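# Lay the towel flat beside the basket, basket undisturbed

## Task

Get the towel lying flat on the table as a single layer, with at least one finger's width between it and the table edge, at least two fingers' width between it and the basket's rim, and more than a hand's width between it and the column of either arm. The basket must end upright with its entire base resting on the table, no more than three fingers' width from its starting spot and turned roughly as it was. Finally release everything and pull the grippers away; anything that stays in place only because the robot is holding it does not count.

## Robot and tools

Robot: two arms, left_arm and right_arm, each with six joints and a parallel gripper. Joint order, used everywhere (rows, Joint positions, Joint targets, torques): waist, shoulder, elbow, wrist pitch, wrist yaw, wrist roll. Stated ranges in radians: waist -2.618 to 3.054, shoulder 0.000 to 3.142, elbow 0.000 to 3.142, wrist pitch -1.571 to 1.571, wrist yaw -1.571 to 1.571, wrist roll -2.094 to 2.094. True ends may differ by up to 0.036 rad either way; a target beyond an end by more than 0.036 rad (and beyond the current angle) is rejected, and one just past a true end is clipped there, reported as "joint sent to its limit".

Frame: a single scene frame for both arms. Origin sits on the tabletop midway between the arms, +z up, +x out across the table, and left_arm is on the +y side. The arm names do not tell you which side of a picture an arm appears on. The state line gives each gripper's end_effector_position (metres) and end_effector_quat_wxyz; the position is the point between the finger pads, just under 1 cm behind the tips, and can be somewhat wrong, especially when reaching far. Fingers point along the gripper's +z and close along its y.

Row format (shared by both motion tools): one flat list of 14 numbers covering both arms: left_arm's six joint angles then its opening, then right_arm's six angles then its opening. Angles are absolute joint targets in radians, not offsets. Opening runs -1 (closed) to +1 (fully open, 0.087 m between pads). Optionally 12 more numbers in [0,1] follow: a stiffness multiplier per arm joint (left six, then right six, in joint order), which persists until changed.

execute_actions(actions): a list of actions; each action is a list of up to 15 rows, each row lasting one 1/30 s control step; if fewer than 15 rows are given, the last one is repeated to fill the action. An empty list only returns the current state and images. The result also shows joint angles at sampled steps; HELD next to an arm means part of its row was held back that step.

move(target, speed, blocking): target is one 14-number row (absolute angles plus openings). All joints of both arms travel proportionally, so the gripper path is curved, not straight. speed is the top rad/s of the joint with the longest way to go, 0.01 to 2, default 0.5; path duration is clamped to 0.5-10 s (cut short at 10 s). Openings are applied at the start. Moves do not avoid obstacles or the other arm. The result adds a "move:" line: ending (done, off_target, moving, held, fault), limits=held or limits=none, and each arm's joint farthest from target. With blocking=false you get control back after 0.5 s; until a result shows the move finished, other moves and execute_actions are refused, so use wait(0) to poll or stop to brake (braking needs room).

wait(seconds): 0 to 10; arms keep their last command; returns early if a running move ends. stop(): brakes the current move; fingers continue.

zoom_image(camera, region): region is [x0, y0, x1, y1] in pixels, top-left origin, at most 504x504, from the latest image of cam_head_left, cam_head_right, cam_high, cam_left_wrist or cam_right_wrist (all 504x504).

finished_scene(scene): ends the current scene by its number once the goal holds by itself; irreversible, and the reply states success. Replying without any tool call also ends things.

Controller behaviour: each step, a joint's target is kept within a lead of its measured angle (waist 0.202, shoulder 0.258, elbow 0.238, wrist pitch 0.573, wrist yaw and roll 0.522 rad), and if targets would move a gripper over 70 mm from where it is, all that arm's targets are pulled back. So large jumps take several actions; read "Joint targets" and resend the remainder. To keep a joint still, resend its current Joint targets value. Friction can leave joints about 0.031 rad short, and smaller changes may do nothing. "joint command not followed" means a clearance check altered targets.

Gripping: grip_measured reports opening on the command scale (each gripper offset by up to ~1 mm). To hold something command an opening about 0.02 below grip_measured for a firm hold, less for a light one. Each pad manages about 20 N; closing fast squeezes harder. Expect occasional brief tugs on a held object.

Result lines: Joint positions and Joint velocities list each arm's joints then pad gap (m). Joint torques are total drive output with per-arm offset, scale and noise, nonzero even in free air. MOTOR HOT appears from 75 °C; at 90 °C an arm halts for 10 s, and at 100 °C it goes limp and drops. Holding loads heats motors; heat carries into later scenes.

Cautions: never push anything off the table; keep the basket upright and nearly where it began; avoid arm-on-arm contact or pressing hard; approach contacts slowly, since faster moves and targets set further past a contact press harder. Avoid dropping, slamming or shoving. Release the towel, open the grippers and retreat before ending. Camera intrinsics (pinhole plus radial distortion) are supplied per camera if you need to project points.

Each tool is called after "Request:" in YAML: its name, and indented under it one key for each argument.

## Session

Request:
execute_actions:
  actions: []

Scene clock: 0.00 s.
left_arm: end_effector_position=(+0.3164, +0.3799, +0.3737) grip_measured=+0.990 end_effector_quat_wxyz=(+0.715, -0.464, +0.517, -0.073) | right_arm: end_effector_position=(+0.3799, +0.1637, +0.3458) grip_measured=+1.000 end_effector_quat_wxyz=(+0.693, -0.464, +0.504, -0.223)
Joint names: [waist, shoulder, elbow, wrist pitch, wrist yaw, wrist roll]
Joint positions: left_arm=[-0.189  0.701  0.906 -0.158 -0.757 -0.8    0.087] | right_arm=[ 1.38   2.127  1.933  0.278  0.77  -1.113  0.087]
Joint velocities: left_arm=[ 0.007  0.002 -0.002 -0.066 -0.007 -0.066 -0.   ] | right_arm=[ 0.012 -0.007 -0.017 -0.037  0.022  0.022  0.   ]
Joint torques (N m, as the arm reports them, + toward a larger angle): no reading
Motor temperatures (°C, as the motors report them): left_arm=[28 29 28 30 30 30] | right_arm=[27 30 28 30 27 31]
Joint targets: left_arm=[-0.189 0.701 0.906 -0.158 -0.757 -0.800] | right_arm=[1.380 2.127 1.933 0.278 0.770 -1.113]
Joint stiffness scale: left_arm=[1. 1. 1. 1. 1. 1.] | right_arm=[1. 1. 1. 1. 1. 1.]

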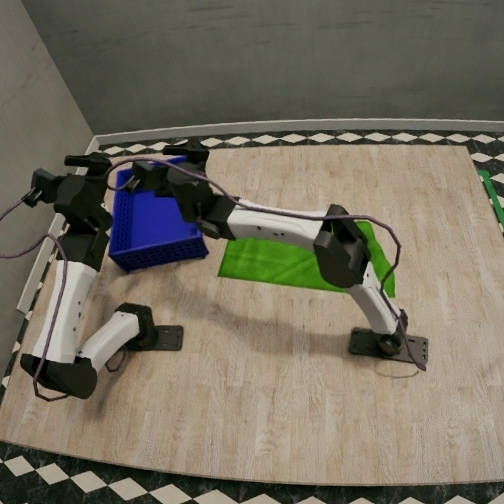

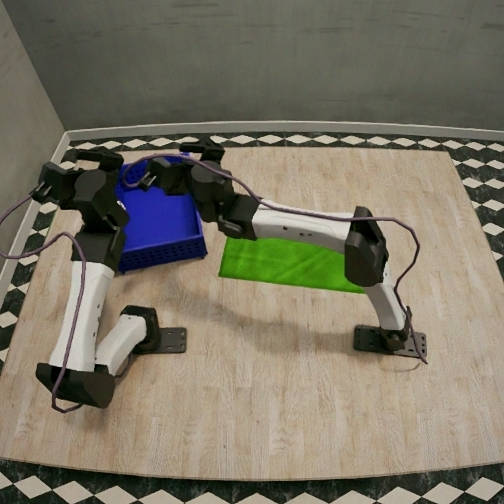

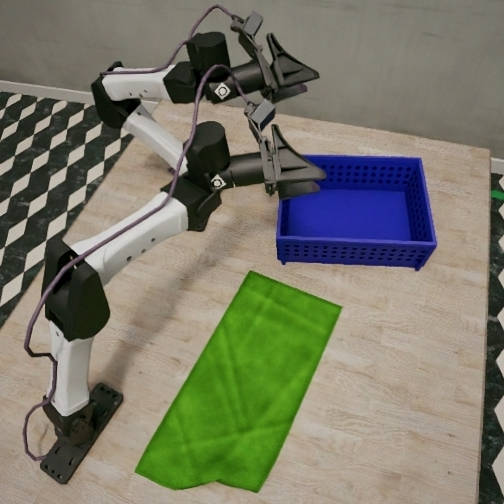

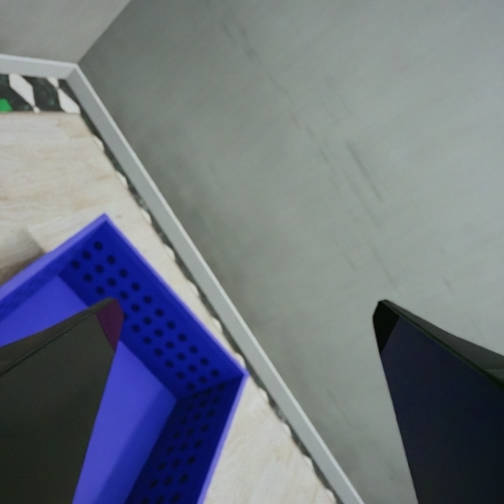

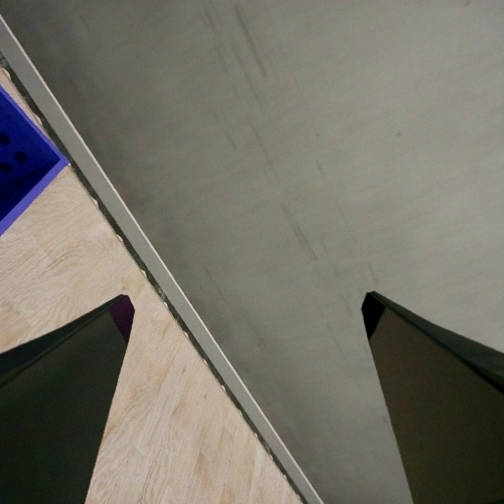

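Request:
move:
  target: [0,0.7,0.9,-0.6,0,0,1,0,0.8,0.8,0,0,0,1]
  speed: 1.0

Request:
zoom_image:
  camera: "cam_high"
  region: [110,254,360,504]

Scene clock: 3.13 s.
left_arm: end_effector_position=(+0.2967, +0.3310, +0.2580) grip_measured=+0.990 end_effector_quat_wxyz=(+0.555, -0.027, +0.832, +0.016) | right_arm: end_effector_position=(+0.3598, -0.3866, +0.3334) grip_measured=+1.000 end_effector_quat_wxyz=(+0.715, +0.058, +0.694, -0.065)
Joint names: [waist, shoulder, elbow, wrist pitch, wrist yaw, wrist roll]
Joint positions: left_arm=[-0.011  0.701  0.906 -0.599 -0.01  -0.008  0.087] | right_arm=[ 0.012  0.813  0.823  0.02   0.011 -0.007  0.087]
Joint velocities: left_arm=[-0.017  0.007  0.022 -0.037  0.022 -0.007 -0.   ] | right_arm=[-0.007 -0.007 -0.007  0.037 -0.022 -0.022  0.   ]
Joint torques (N m, as the arm reports them, + toward a larger angle): left_arm=[ 0.54 -0.21  5.82  1.84  0.    0.12] | right_arm=[-1.13 -2.34  7.71  2.23 -0.1  -0.04]
Motor temperatures (°C, as the motors report them): left_arm=[28 29 29 31 30 30] | right_arm=[27 30 28 31 27 31]
Joint targets: left_arm=[-0.000 0.700 0.900 -0.600 0.000 0.000] | right_arm=[-0.000 0.800 0.800 -0.000 0.000 -0.000]
Joint stiffness scale: left_arm=[1. 1. 1. 1. 1. 1.] | right_arm=[1. 1. 1. 1. 1. 1.]
move: off_target (right_arm); limits=none; left_arm: farthest joint: the waist, 0.011 radians from its target (0.189 radians at the start); right_arm: farthest joint: the elbow, 0.023 radians from its target (1.133 radians at the start)

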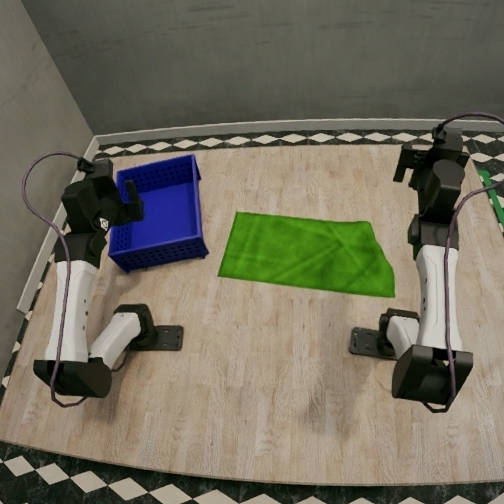

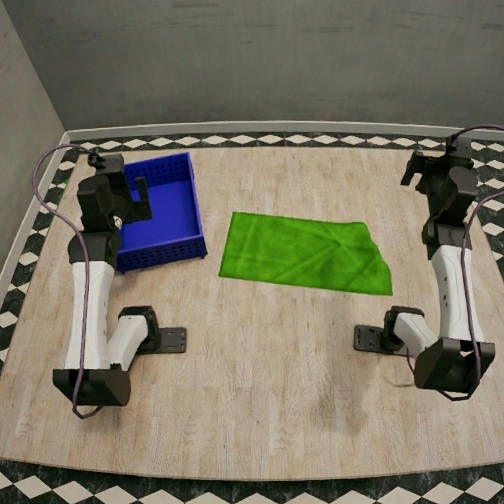

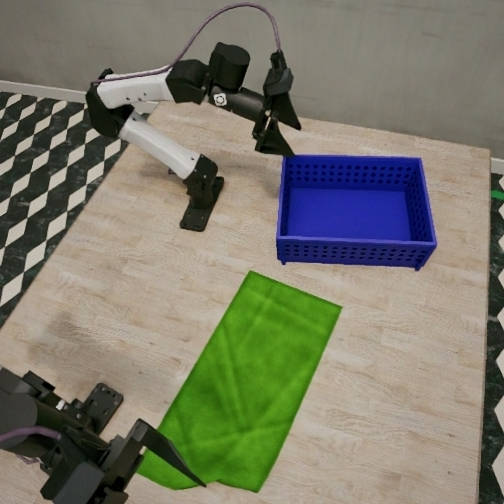

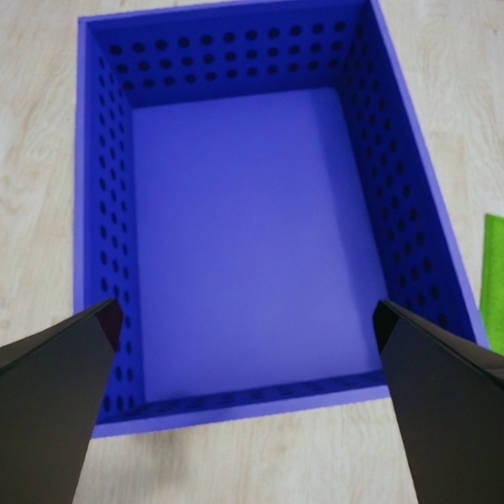

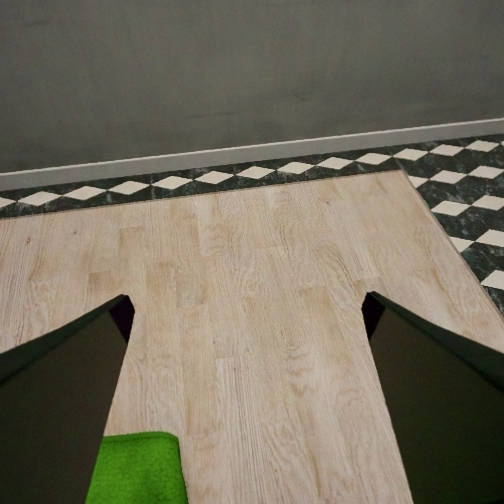

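Region (110, 254, 360, 504) of cam_high's 504x504 image, scaled by 2.016, with more detail than that image has.

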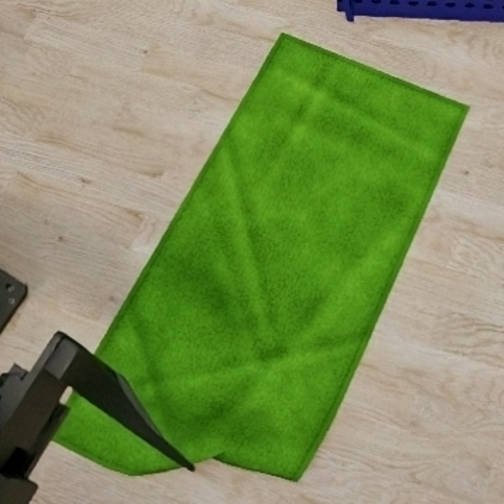

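Request:
zoom_image:
  camera: "cam_head_left"
  region: [300,200,420,320]

Request:
move:
  target: [0,0.7,0.9,-0.6,0,0,1,0.1,1.3,1.1,-1.2,0,0,1]
  speed: 1.0

Region (300, 200, 420, 320) of cam_head_left's 504x504 image, scaled by 4.200, with more detail than that image has.

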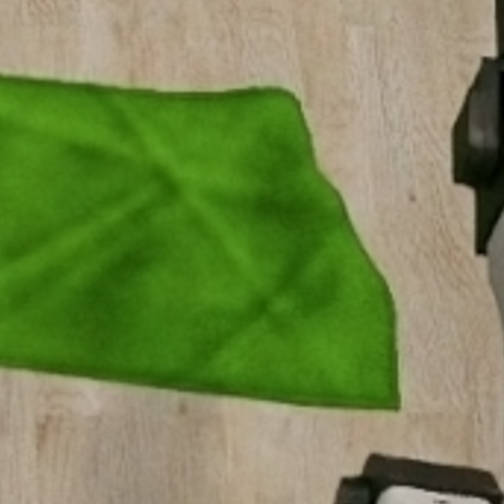

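Scene clock: 5.60 s.
left_arm: end_effector_position=(+0.2967, +0.3309, +0.2580) grip_measured=+0.990 end_effector_quat_wxyz=(+0.555, -0.027, +0.832, +0.016) | right_arm: end_effector_position=(+0.2333, -0.3503, +0.1254) grip_measured=+1.000 end_effector_quat_wxyz=(+0.096, +0.041, +0.995, -0.010)
Joint names: [waist, shoulder, elbow, wrist pitch, wrist yaw, wrist roll]
Joint positions: left_arm=[-0.011  0.701  0.906 -0.599 -0.01  -0.007  0.087] | right_arm=[ 0.087  1.281  1.087 -1.185  0.01  -0.007  0.087]
Joint velocities: left_arm=[ 0.012 -0.027  0.002 -0.007 -0.007 -0.022  0.   ] | right_arm=[ 0.017  0.002 -0.007  0.007 -0.022  0.007  0.   ]
Joint torques (N m, as the arm reports them, + toward a larger angle): left_arm=[ 0.62 -0.25  5.84  1.82  0.01  0.09] | right_arm=[ 0.94 -3.    9.66  0.8  -0.06 -0.04]
Motor temperatures (°C, as the motors report them): left_arm=[28 29 29 32 30 30] | right_arm=[27 30 29 32 27 31]
Joint targets: left_arm=[-0.000 0.700 0.900 -0.600 0.000 0.000] | right_arm=[0.100 1.300 1.100 -1.200 -0.000 0.000]
Joint stiffness scale: left_arm=[1. 1. 1. 1. 1. 1.] | right_arm=[1. 1. 1. 1. 1. 1.]
move: done; limits=none; left_arm: farthest joint: the waist, 0.011 radians from its target (0.011 radians at the start); right_arm: farthest joint: the shoulder, 0.019 radians from its target (0.487 radians at the start)

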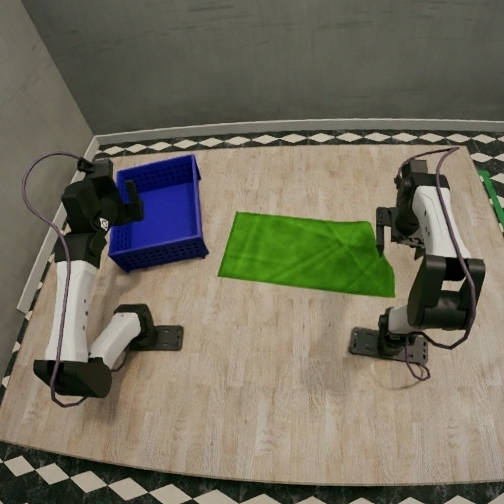

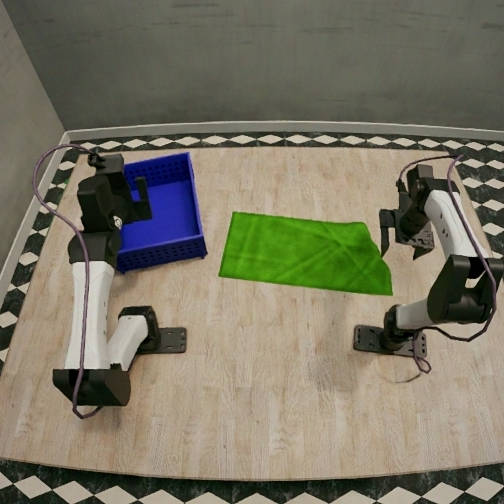

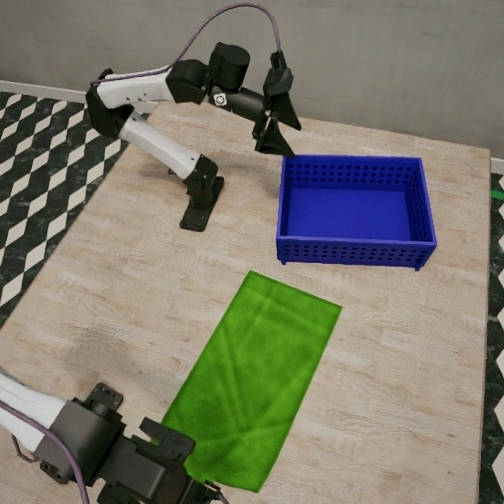

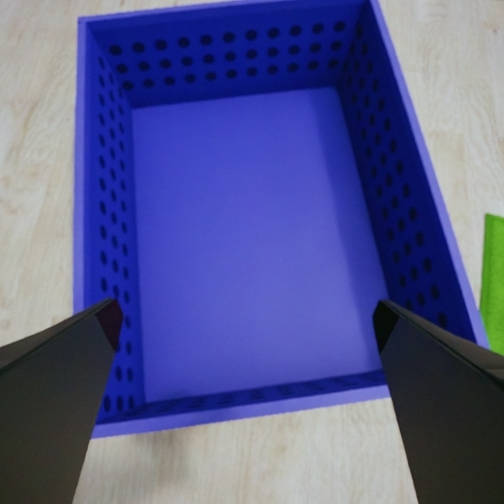

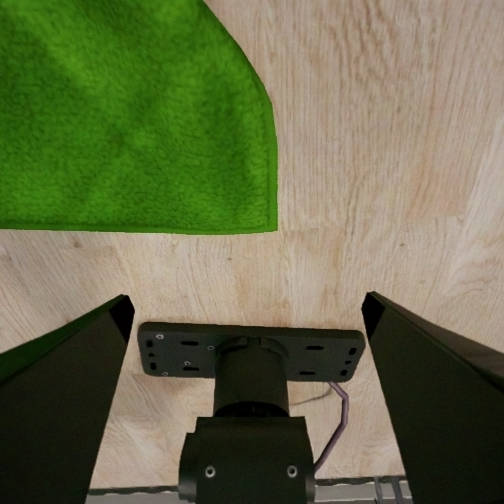

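Request:
move:
  target: [0,0.7,0.9,-0.6,0,0,1,0.19,2.09,1.70,-1.0,0,0,0.2]
  speed: 0.8

Scene clock: 10.77 s.
left_arm: end_effector_position=(+0.2967, +0.3309, +0.2580) grip_measured=+0.990 end_effector_quat_wxyz=(+0.555, -0.027, +0.832, +0.016) | right_arm: end_effector_position=(+0.4324, -0.3308, +0.0548) grip_measured=+0.200 end_effector_quat_wxyz=(+0.091, -0.005, +0.996, -0.005)
Joint names: [waist, shoulder, elbow, wrist pitch, wrist yaw, wrist roll]
Joint positions: left_arm=[-0.011  0.701  0.906 -0.599 -0.01  -0.007  0.087] | right_arm=[ 0.179  2.076  1.689 -1.002  0.01  -0.007  0.052]
Joint velocities: left_arm=[-0.007 -0.002 -0.012 -0.007  0.066 -0.11  -0.001] | right_arm=[-0.012 -0.007  0.017 -0.037 -0.081  0.007 -0.   ]
Joint torques (N m, as the arm reports them, + toward a larger angle): left_arm=[ 0.59 -0.19  5.84  1.83 -0.01  0.11] | right_arm=[  0.76 -11.7    9.54   0.97  -0.06  -0.04]
Motor temperatures (°C, as the motors report them): left_arm=[28 29 29 33 30 30] | right_arm=[28 31 30 31 27 31]
Joint targets: left_arm=[-0.000 0.700 0.900 -0.600 -0.000 0.000] | right_arm=[0.190 2.090 1.700 -1.000 0.000 -0.000]
Joint stiffness scale: left_arm=[1. 1. 1. 1. 1. 1.] | right_arm=[1. 1. 1. 1. 1. 1.]
move: done; limits=none; left_arm: farthest joint: the waist, 0.011 radians from its target (0.011 radians at the start); right_arm: farthest joint: the shoulder, 0.014 radians from its target (0.809 radians at the start)

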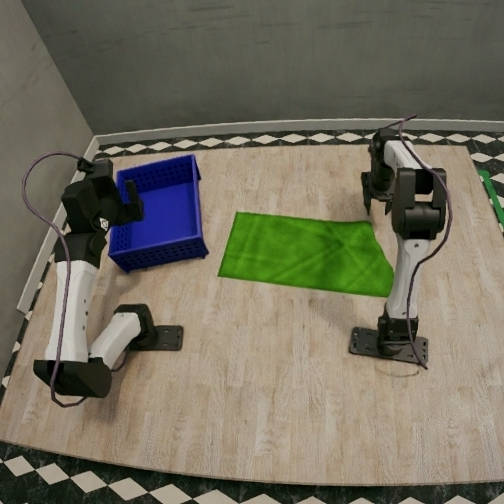

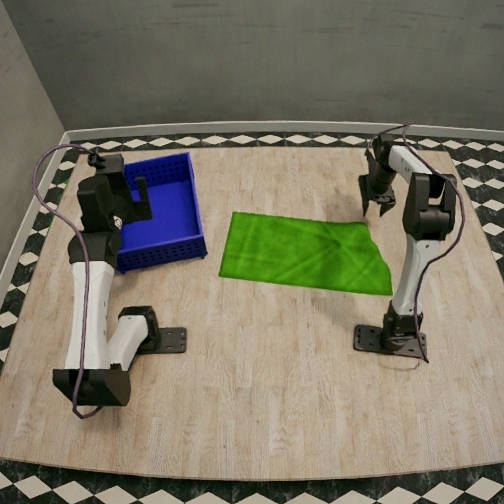

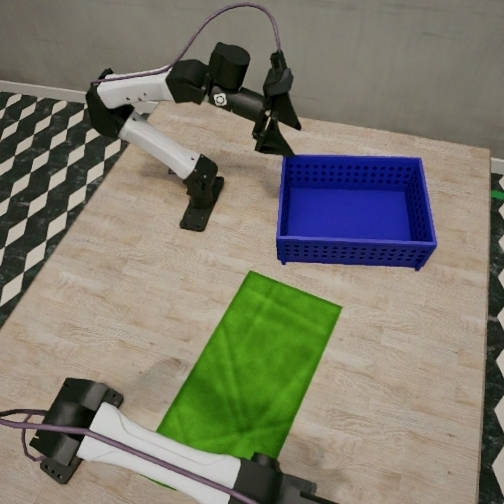

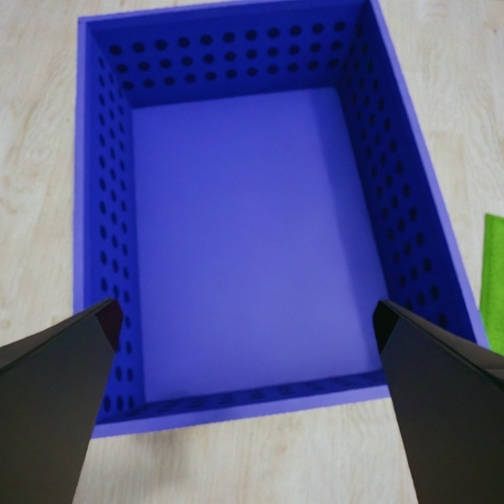

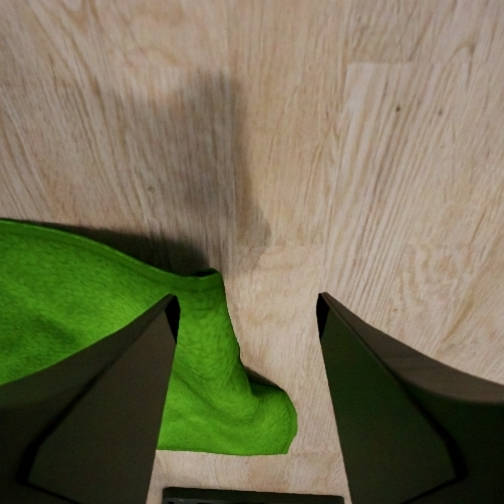

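Request:
move:
  target: [0,0.7,0.9,-0.6,0,0,1,0.23,1.96,1.5,-0.94,0,0,0.2]

Request:
move:
  target: [0,0.7,0.9,-0.6,0,0,1,0.23,2.03,1.41,-0.79,0,0,0.2]
  speed: 0.2

Scene clock: 12.47 s.
left_arm: end_effector_position=(+0.2967, +0.3309, +0.2580) grip_measured=+0.990 end_effector_quat_wxyz=(+0.555, -0.027, +0.832, +0.016) | right_arm: end_effector_position=(+0.4037, -0.3151, +0.0517) grip_measured=+0.200 end_effector_quat_wxyz=(+0.090, -0.026, +0.996, -0.003)
Joint names: [waist, shoulder, elbow, wrist pitch, wrist yaw, wrist roll]
Joint positions: left_arm=[-0.011  0.701  0.906 -0.599 -0.01  -0.007  0.087] | right_arm=[ 0.221  1.97   1.522 -0.943  0.009 -0.007  0.052]
Joint velocities: left_arm=[-0.012  0.007 -0.022  0.037 -0.007 -0.007  0.001] | right_arm=[ 0.007  0.002 -0.012 -0.022  0.007  0.051 -0.   ]
Joint torques (N m, as the arm reports them, + toward a larger angle): left_arm=[ 0.58 -0.17  5.79  1.84  0.    0.1 ] | right_arm=[  0.57 -12.67   6.44   0.96  -0.06  -0.03]
Motor temperatures (°C, as the motors report them): left_arm=[28 29 30 33 30 30] | right_arm=[28 31 30 31 27 31]
Joint targets: left_arm=[-0.000 0.700 0.900 -0.600 -0.000 -0.000] | right_arm=[0.230 1.960 1.500 -0.940 -0.000 -0.000]
Joint stiffness scale: left_arm=[1. 1. 1. 1. 1. 1.] | right_arm=[1. 1. 1. 1. 1. 1.]
move: off_target (right_arm); limits=none; left_arm: farthest joint: the waist, 0.011 radians from its target (0.011 radians at the start); right_arm: farthest joint: the elbow, 0.022 radians from its target (0.189 radians at the start)

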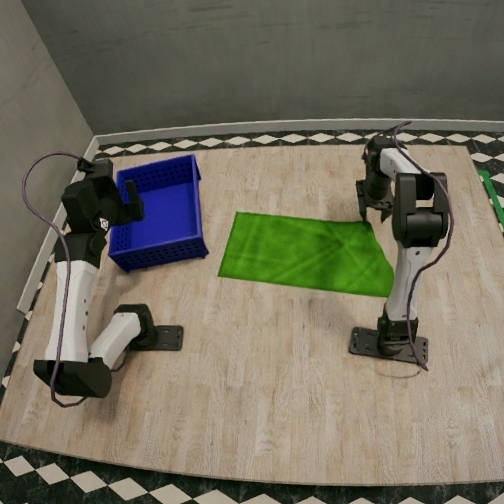

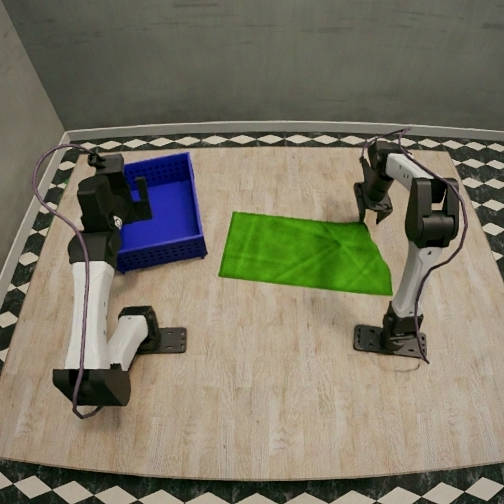

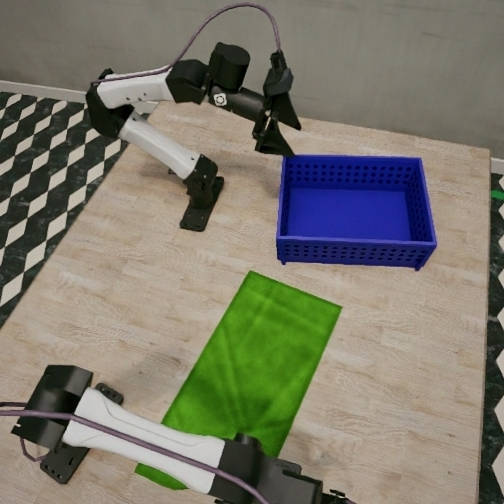

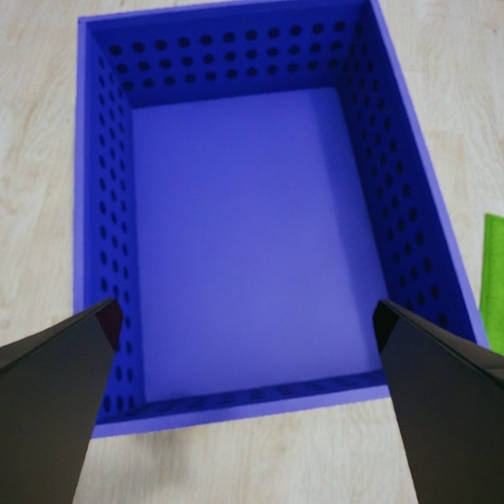

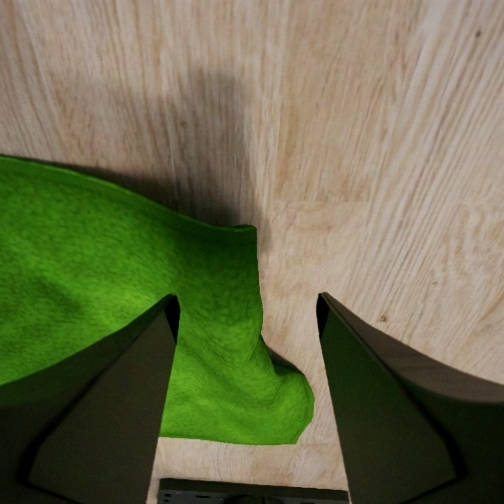

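Scene clock: 13.87 s.
left_arm: end_effector_position=(+0.2967, +0.3309, +0.2580) grip_measured=+0.990 end_effector_quat_wxyz=(+0.555, -0.027, +0.832, +0.016) | right_arm: end_effector_position=(+0.4090, -0.3148, +0.0165) grip_measured=+0.200 end_effector_quat_wxyz=(+0.100, -0.026, +0.995, -0.002)
Joint names: [waist, shoulder, elbow, wrist pitch, wrist yaw, wrist roll]
Joint positions: left_arm=[-0.011  0.701  0.906 -0.599 -0.01  -0.007  0.087] | right_arm=[ 0.221  2.007  1.43  -0.794  0.009 -0.007  0.052]
Joint velocities: left_arm=[-0.002 -0.002 -0.002  0.051  0.022  0.066  0.001] | right_arm=[ 0.007 -0.022 -0.022  0.007  0.007 -0.051 -0.001]
Joint torques (N m, as the arm reports them, + toward a larger angle): left_arm=[ 0.58 -0.17  5.82  1.85 -0.01  0.09] | right_arm=[  0.6  -10.16   6.44   1.02  -0.05  -0.03]
Motor temperatures (°C, as the motors report them): left_arm=[28 29 30 33 30 30] | right_arm=[28 32 30 31 27 31]
Joint targets: left_arm=[-0.000 0.700 0.900 -0.600 0.000 0.000] | right_arm=[0.230 2.030 1.410 -0.790 0.000 -0.000]
Joint stiffness scale: left_arm=[1. 1. 1. 1. 1. 1.] | right_arm=[1. 1. 1. 1. 1. 1.]
move: off_target (right_arm); limits=none; left_arm: farthest joint: the waist, 0.011 radians from its target (0.011 radians at the start); right_arm: farthest joint: the shoulder, 0.023 radians from its target (0.060 radians at the start)

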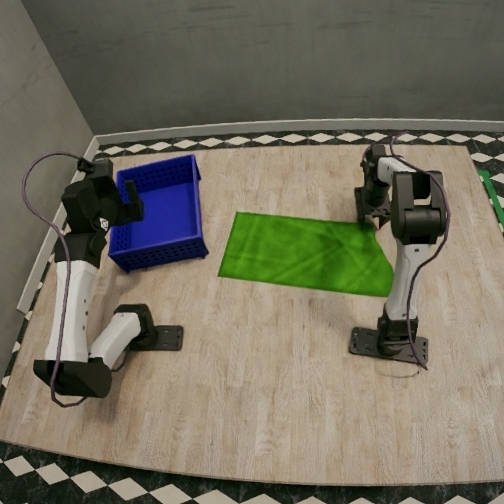

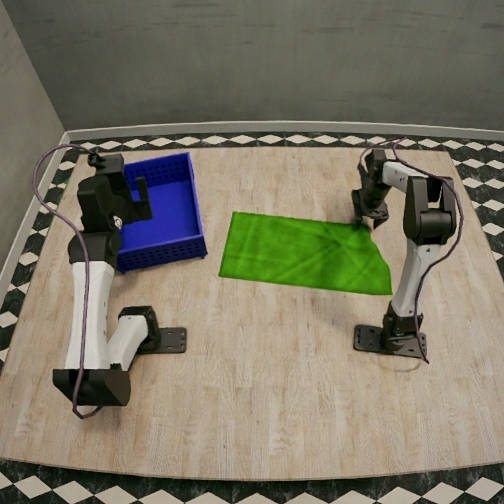

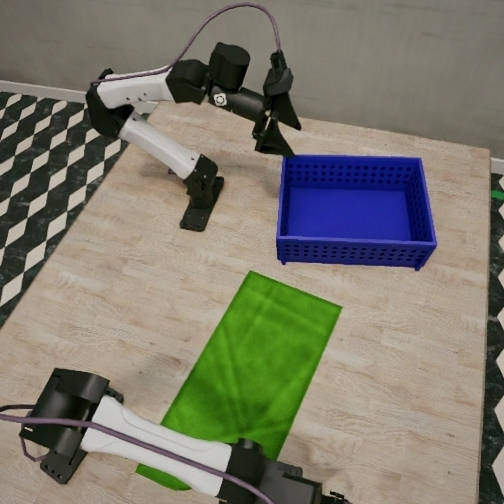

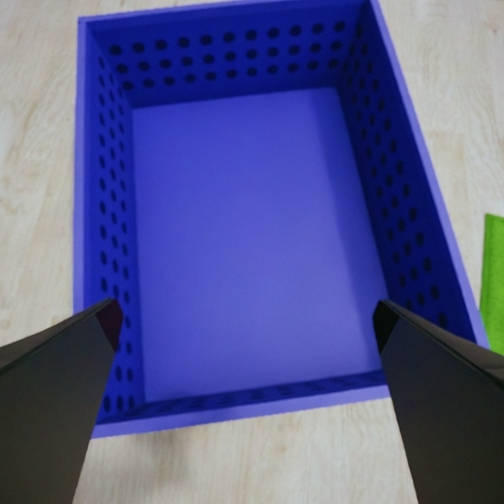

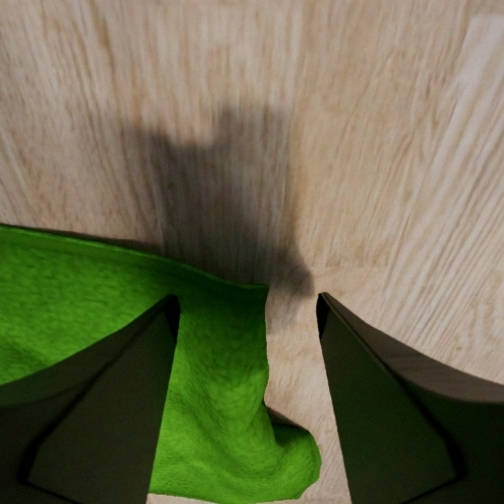

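Back about 1.5 cm and slightly down, then close and lift.

Request:
move:
  target: [0,0.7,0.9,-0.6,0,0,1,0.23,2.03,1.385,-0.83,0,0,0.2]
  speed: 0.1

Request:
execute_actions:
  actions:
    - [[0,0.7,0.9,-0.6,0,0,1,0.23,2.03,1.385,-0.83,0,0,-0.4]]
    - [[0,0.7,0.9,-0.6,0,0,1,0.23,2.03,1.385,-0.83,0,0,-1]]

Request:
move:
  target: [0,0.7,0.9,-0.6,0,0,1,0.15,1.95,1.72,-1.17,0,0,-1]
  speed: 0.3

Scene clock: 15.67 s.
left_arm: end_effector_position=(+0.2967, +0.3309, +0.2580) grip_measured=+0.990 end_effector_quat_wxyz=(+0.555, -0.027, +0.832, +0.016) | right_arm: end_effector_position=(+0.3983, -0.3152, +0.0116) grip_measured=+0.200 end_effector_quat_wxyz=(+0.082, -0.025, +0.996, -0.002)
Joint names: [waist, shoulder, elbow, wrist pitch, wrist yaw, wrist roll]
Joint positions: left_arm=[-0.011  0.701  0.906 -0.599 -0.01  -0.007  0.087] | right_arm=[ 0.221  2.007  1.41  -0.809  0.008 -0.006  0.052]
Joint velocities: left_arm=[ 0.002 -0.012  0.002  0.022 -0.066 -0.007 -0.   ] | right_arm=[-0.007 -0.012 -0.002  0.007 -0.022 -0.022 -0.001]
Joint torques (N m, as the arm reports them, + toward a larger angle): left_arm=[ 0.6  -0.17  5.79  1.83  0.01  0.09] | right_arm=[  0.58 -10.03   5.93   0.66  -0.05  -0.05]
Motor temperatures (°C, as the motors report them): left_arm=[28 29 30 34 30 30] | right_arm=[28 32 31 31 27 31]
Joint targets: left_arm=[0.000 0.700 0.900 -0.600 -0.000 -0.000] | right_arm=[0.230 2.030 1.385 -0.830 0.000 0.000]
Joint stiffness scale: left_arm=[1. 1. 1. 1. 1. 1.] | right_arm=[1. 1. 1. 1. 1. 1.]
move: off_target (right_arm); limits=none; left_arm: farthest joint: the waist, 0.011 radians from its target (0.011 radians at the start); right_arm: farthest joint: the elbow, 0.025 radians from its target (0.045 radians at the start)

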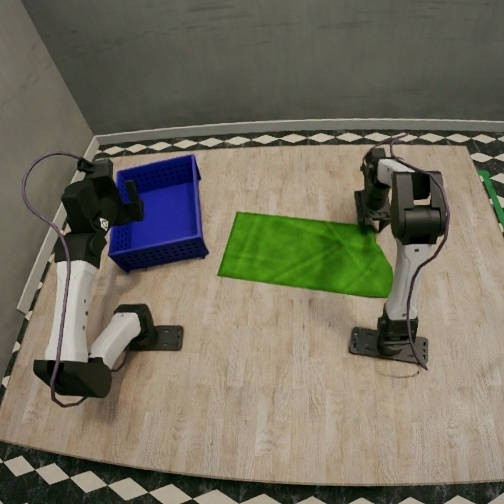

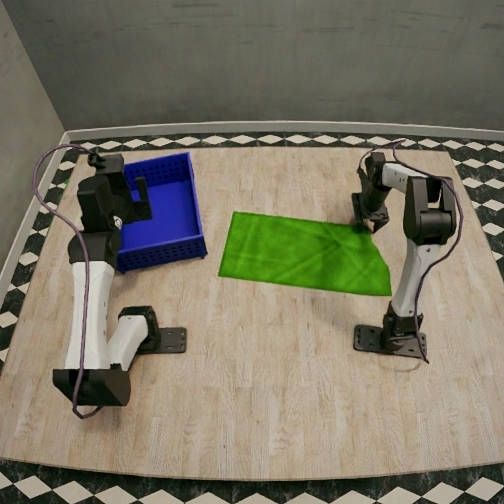

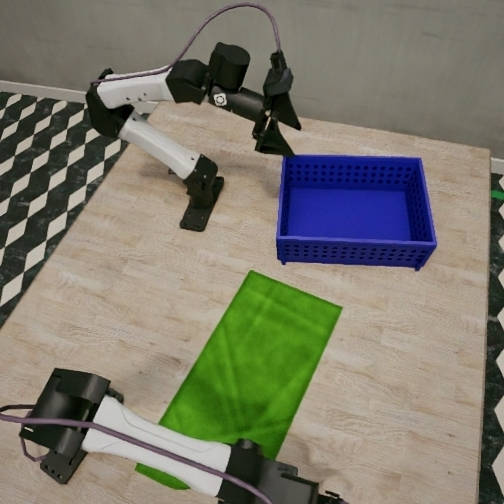

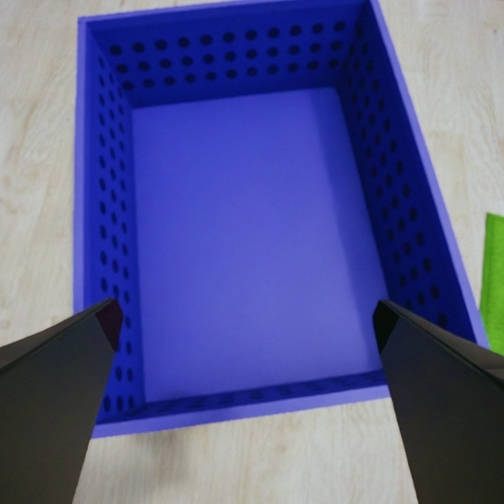

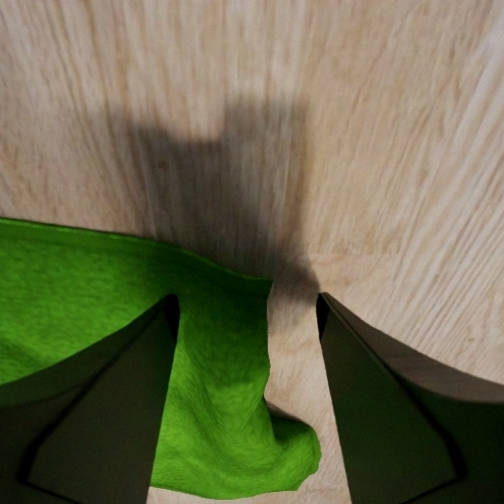

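Scene clock: 16.67 s.
left_arm: end_effector_position=(+0.2967, +0.3309, +0.2580) grip_measured=+0.990 end_effector_quat_wxyz=(+0.555, -0.027, +0.832, +0.016) | right_arm: end_effector_position=(+0.3972, -0.3140, +0.0116) grip_measured=-0.925 end_effector_quat_wxyz=(+0.080, -0.025, +0.996, +0.001)
Joint names: [waist, shoulder, elbow, wrist pitch, wrist yaw, wrist roll]
Joint positions: left_arm=[-0.011  0.701  0.906 -0.599 -0.01  -0.007  0.087] | right_arm=[ 0.221  2.007  1.41  -0.813  0.002 -0.004  0.003]
Joint velocities: left_arm=[ 0.002 -0.012 -0.002  0.037 -0.081  0.022 -0.   ] | right_arm=[ 0.002 -0.007 -0.032 -0.037 -0.066 -0.022 -0.   ]
Joint torques (N m, as the arm reports them, + toward a larger angle): left_arm=[ 0.59 -0.18  5.86  1.84  0.    0.09] | right_arm=[  0.54 -10.02   5.87   0.69   0.01  -0.06]
Motor temperatures (°C, as the motors report them): left_arm=[28 29 30 34 30 30] | right_arm=[28 32 31 31 27 31]
Joint targets: left_arm=[0.000 0.700 0.900 -0.600 0.000 -0.000] | right_arm=[0.230 2.030 1.385 -0.830 0.000 0.000]
Joint stiffness scale: left_arm=[1. 1. 1. 1. 1. 1.] | right_arm=[1. 1. 1. 1. 1. 1.]
Step readings (joint positions; steps 1 to 15: 1st action; 16 to 30: 2nd action):
0: left_arm=[-0.011 0.701 0.906 -0.599 -0.010 -0.007] | right_arm=[0.221 2.007 1.410 -0.809 0.008 -0.006]
1: left_arm=[-0.011 0.701 0.906 -0.599 -0.010 -0.007] | right_arm=[0.221 2.007 1.410 -0.809 0.006 -0.005]
2: left_arm=[-0.011 0.701 0.906 -0.599 -0.010 -0.007] | right_arm=[0.221 2.007 1.410 -0.811 0.004 -0.004]
4: left_arm=[-0.011 0.701 0.906 -0.599 -0.010 -0.007] | right_arm=[0.221 2.007 1.410 -0.811 0.004 -0.004]
8: left_arm=[-0.011 0.701 0.906 -0.599 -0.010 -0.007] | right_arm=[0.221 2.007 1.410 -0.811 0.004 -0.004]
15: left_arm=[-0.011 0.701 0.906 -0.599 -0.010 -0.007] | right_arm=[0.221 2.007 1.410 -0.811 0.004 -0.004]
16: left_arm=[-0.011 0.701 0.906 -0.599 -0.010 -0.007] | right_arm=[0.221 2.007 1.410 -0.812 0.003 -0.004]
17: left_arm=[-0.011 0.701 0.906 -0.599 -0.010 -0.007] | right_arm=[0.221 2.007 1.410 -0.812 0.002 -0.004]
19: left_arm=[-0.011 0.701 0.906 -0.599 -0.010 -0.007] | right_arm=[0.221 2.007 1.410 -0.813 0.002 -0.004]
23: left_arm=[-0.011 0.701 0.906 -0.599 -0.010 -0.007] | right_arm=[0.221 2.007 1.410 -0.813 0.002 -0.004]
30: Joint positions above

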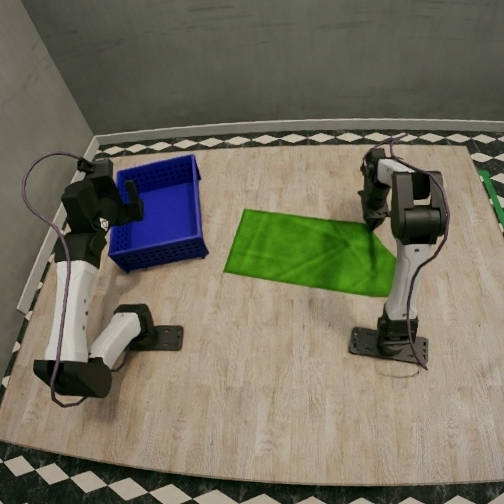

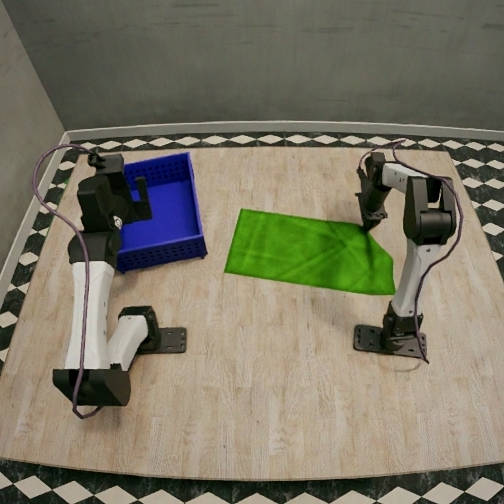

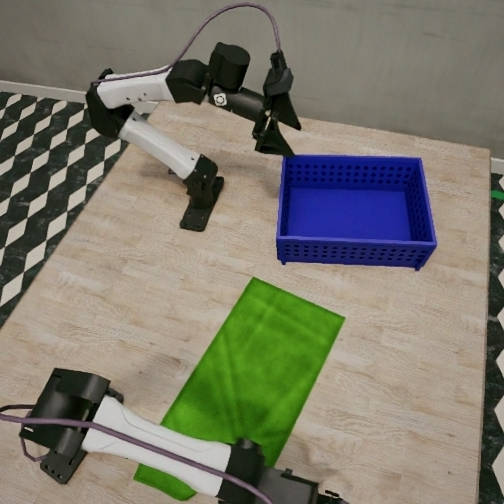

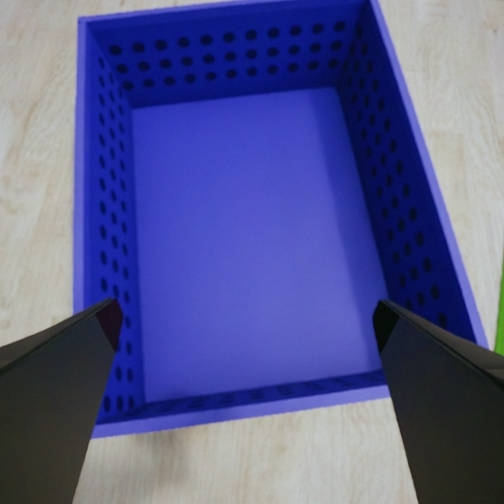

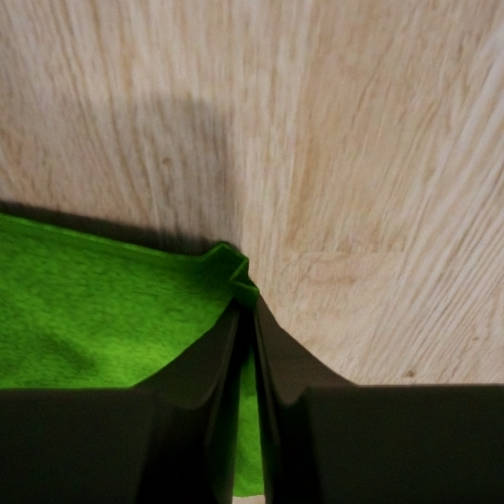

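Scene clock: 18.53 s.
left_arm: end_effector_position=(+0.2967, +0.3309, +0.2580) grip_measured=+0.990 end_effector_quat_wxyz=(+0.555, -0.027, +0.832, +0.016) | right_arm: end_effector_position=(+0.4038, -0.3357, +0.1035) grip_measured=-0.934 end_effector_quat_wxyz=(+0.085, +0.005, +0.996, -0.002)
Joint names: [waist, shoulder, elbow, wrist pitch, wrist yaw, wrist roll]
Joint positions: left_arm=[-0.011  0.701  0.906 -0.599 -0.01  -0.007  0.087] | right_arm=[ 0.162  1.957  1.71  -1.154  0.002 -0.004  0.003]
Joint velocities: left_arm=[-0.007  0.012 -0.002  0.007  0.007 -0.051 -0.001] | right_arm=[-0.002  0.002 -0.007  0.022  0.066 -0.007  0.001]
Joint torques (N m, as the arm reports them, + toward a larger angle): left_arm=[ 0.54 -0.12  5.9   1.85 -0.01  0.1 ] | right_arm=[ -1.12 -12.34   9.41   0.74   0.01  -0.06]
Motor temperatures (°C, as the motors report them): left_arm=[28 29 30 34 30 30] | right_arm=[28 33 31 31 27 31]
Joint targets: left_arm=[-0.000 0.700 0.900 -0.600 0.000 0.000] | right_arm=[0.150 1.950 1.720 -1.170 0.000 0.000]
Joint stiffness scale: left_arm=[1. 1. 1. 1. 1. 1.] | right_arm=[1. 1. 1. 1. 1. 1.]
move: done; limits=none; left_arm: farthest joint: the waist, 0.011 radians from its target (0.011 radians at the start); right_arm: farthest joint: the wrist pitch, 0.016 radians from its target (0.357 radians at the start)

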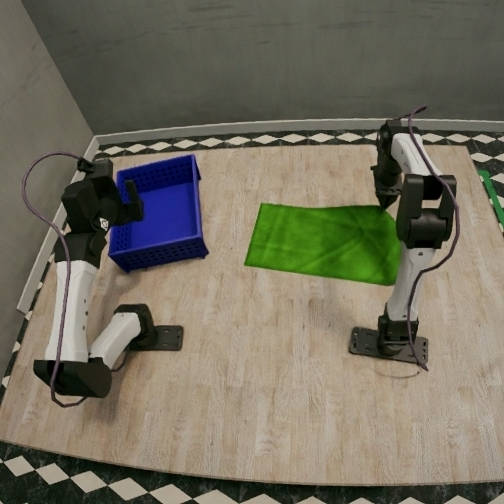

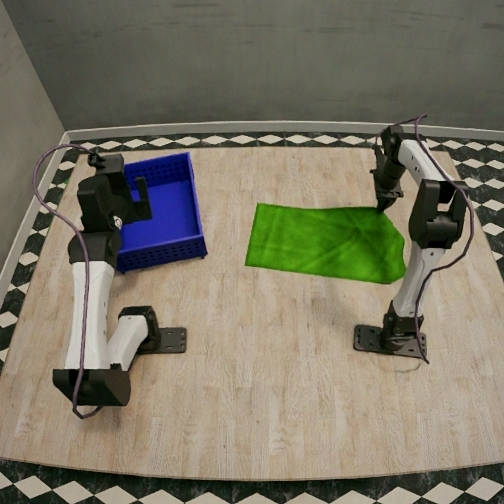

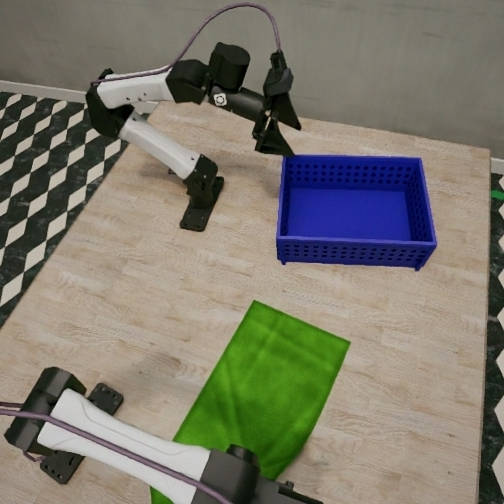

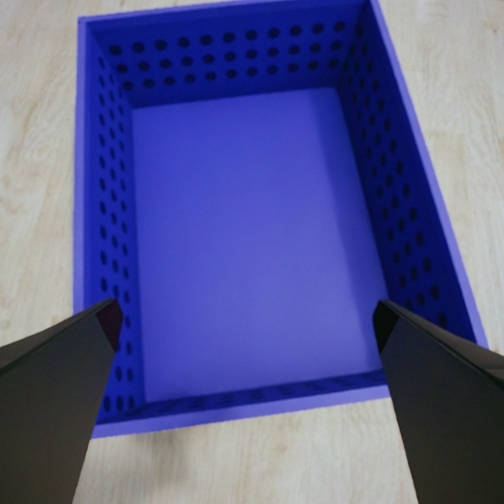

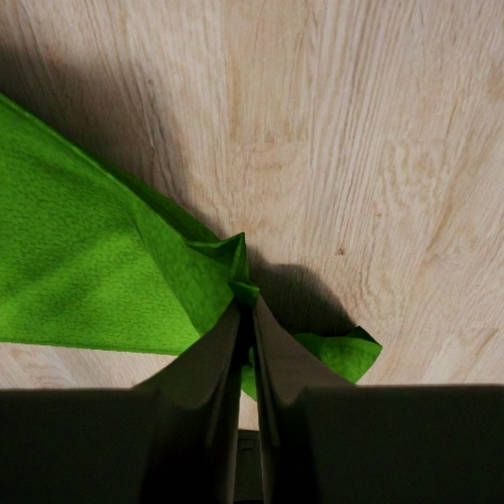

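Request:
move:
  target: [0,0.7,0.9,-0.6,0,0,1,0.35,2.05,1.75,-1.1,0.8,0,-1]
  speed: 0.5

Scene clock: 21.37 s.
left_arm: end_effector_position=(+0.2967, +0.3309, +0.2580) grip_measured=+0.990 end_effector_quat_wxyz=(+0.555, -0.027, +0.832, +0.016) | right_arm: end_effector_position=(+0.4285, -0.3906, +0.1366) grip_measured=-0.935 end_effector_quat_wxyz=(+0.113, -0.043, +0.919, -0.374)
Joint names: [waist, shoulder, elbow, wrist pitch, wrist yaw, wrist roll]
Joint positions: left_arm=[-0.011  0.701  0.906 -0.599 -0.01  -0.007  0.087] | right_arm=[ 0.34   2.025  1.737 -1.102  0.788 -0.004  0.003]
Joint velocities: left_arm=[ 0.002  0.012 -0.022  0.037  0.022 -0.007  0.001] | right_arm=[-0.007  0.012  0.007 -0.007  0.081  0.037  0.001]
Joint torques (N m, as the arm reports them, + toward a larger angle): left_arm=[ 0.63 -0.13  5.78  1.85 -0.02  0.08] | right_arm=[  0.7  -10.35   9.69   0.93   0.52  -0.01]
Motor temperatures (°C, as the motors report them): left_arm=[28 29 30 34 30 30] | right_arm=[28 34 31 31 27 31]
Joint targets: left_arm=[0.000 0.700 0.900 -0.600 -0.000 -0.000] | right_arm=[0.350 2.050 1.750 -1.100 0.800 -0.000]
Joint stiffness scale: left_arm=[1. 1. 1. 1. 1. 1.] | right_arm=[1. 1. 1. 1. 1. 1.]
move: off_target (right_arm); limits=none; left_arm: farthest joint: the waist, 0.011 radians from its target (0.011 radians at the start); right_arm: farthest joint: the shoulder, 0.025 radians from its target (0.093 radians at the start)

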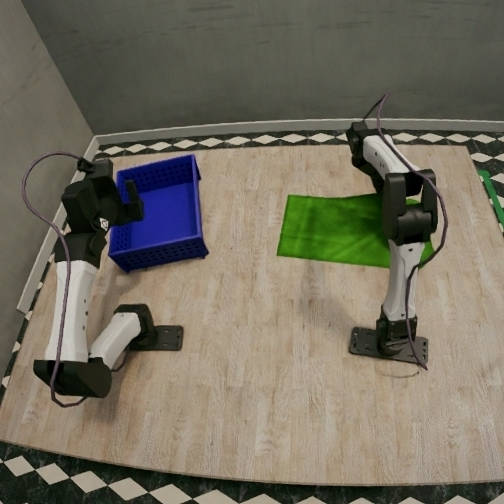

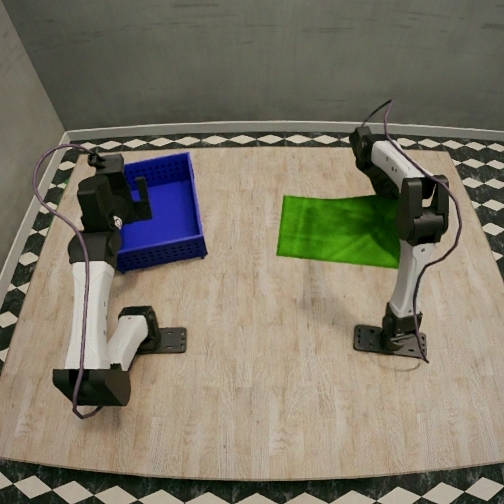

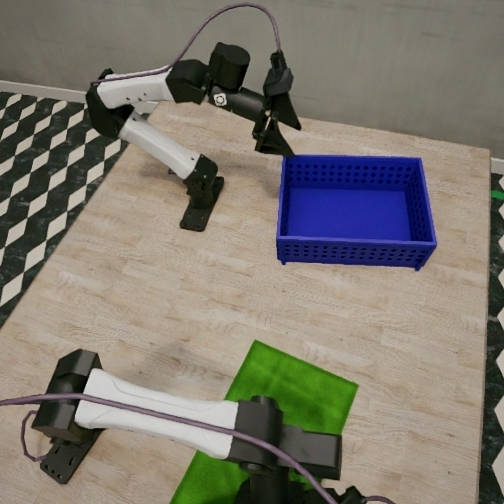

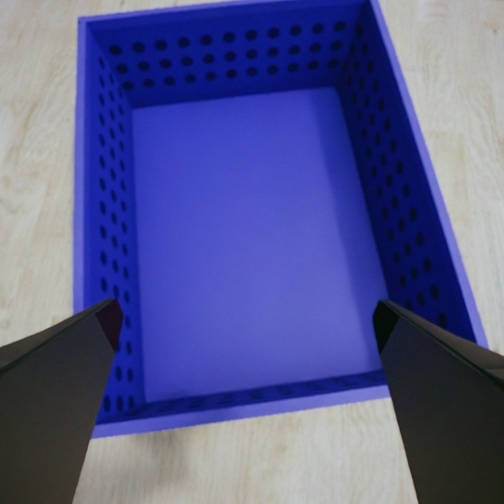

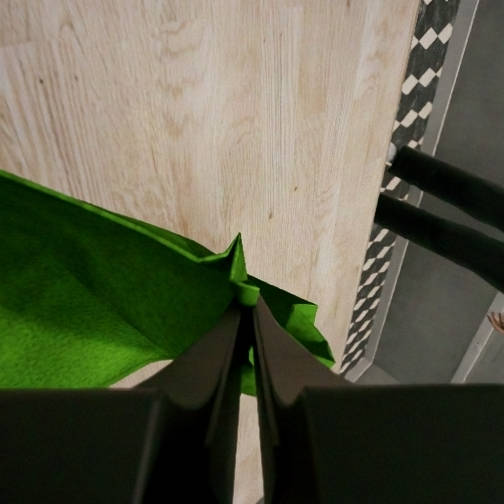

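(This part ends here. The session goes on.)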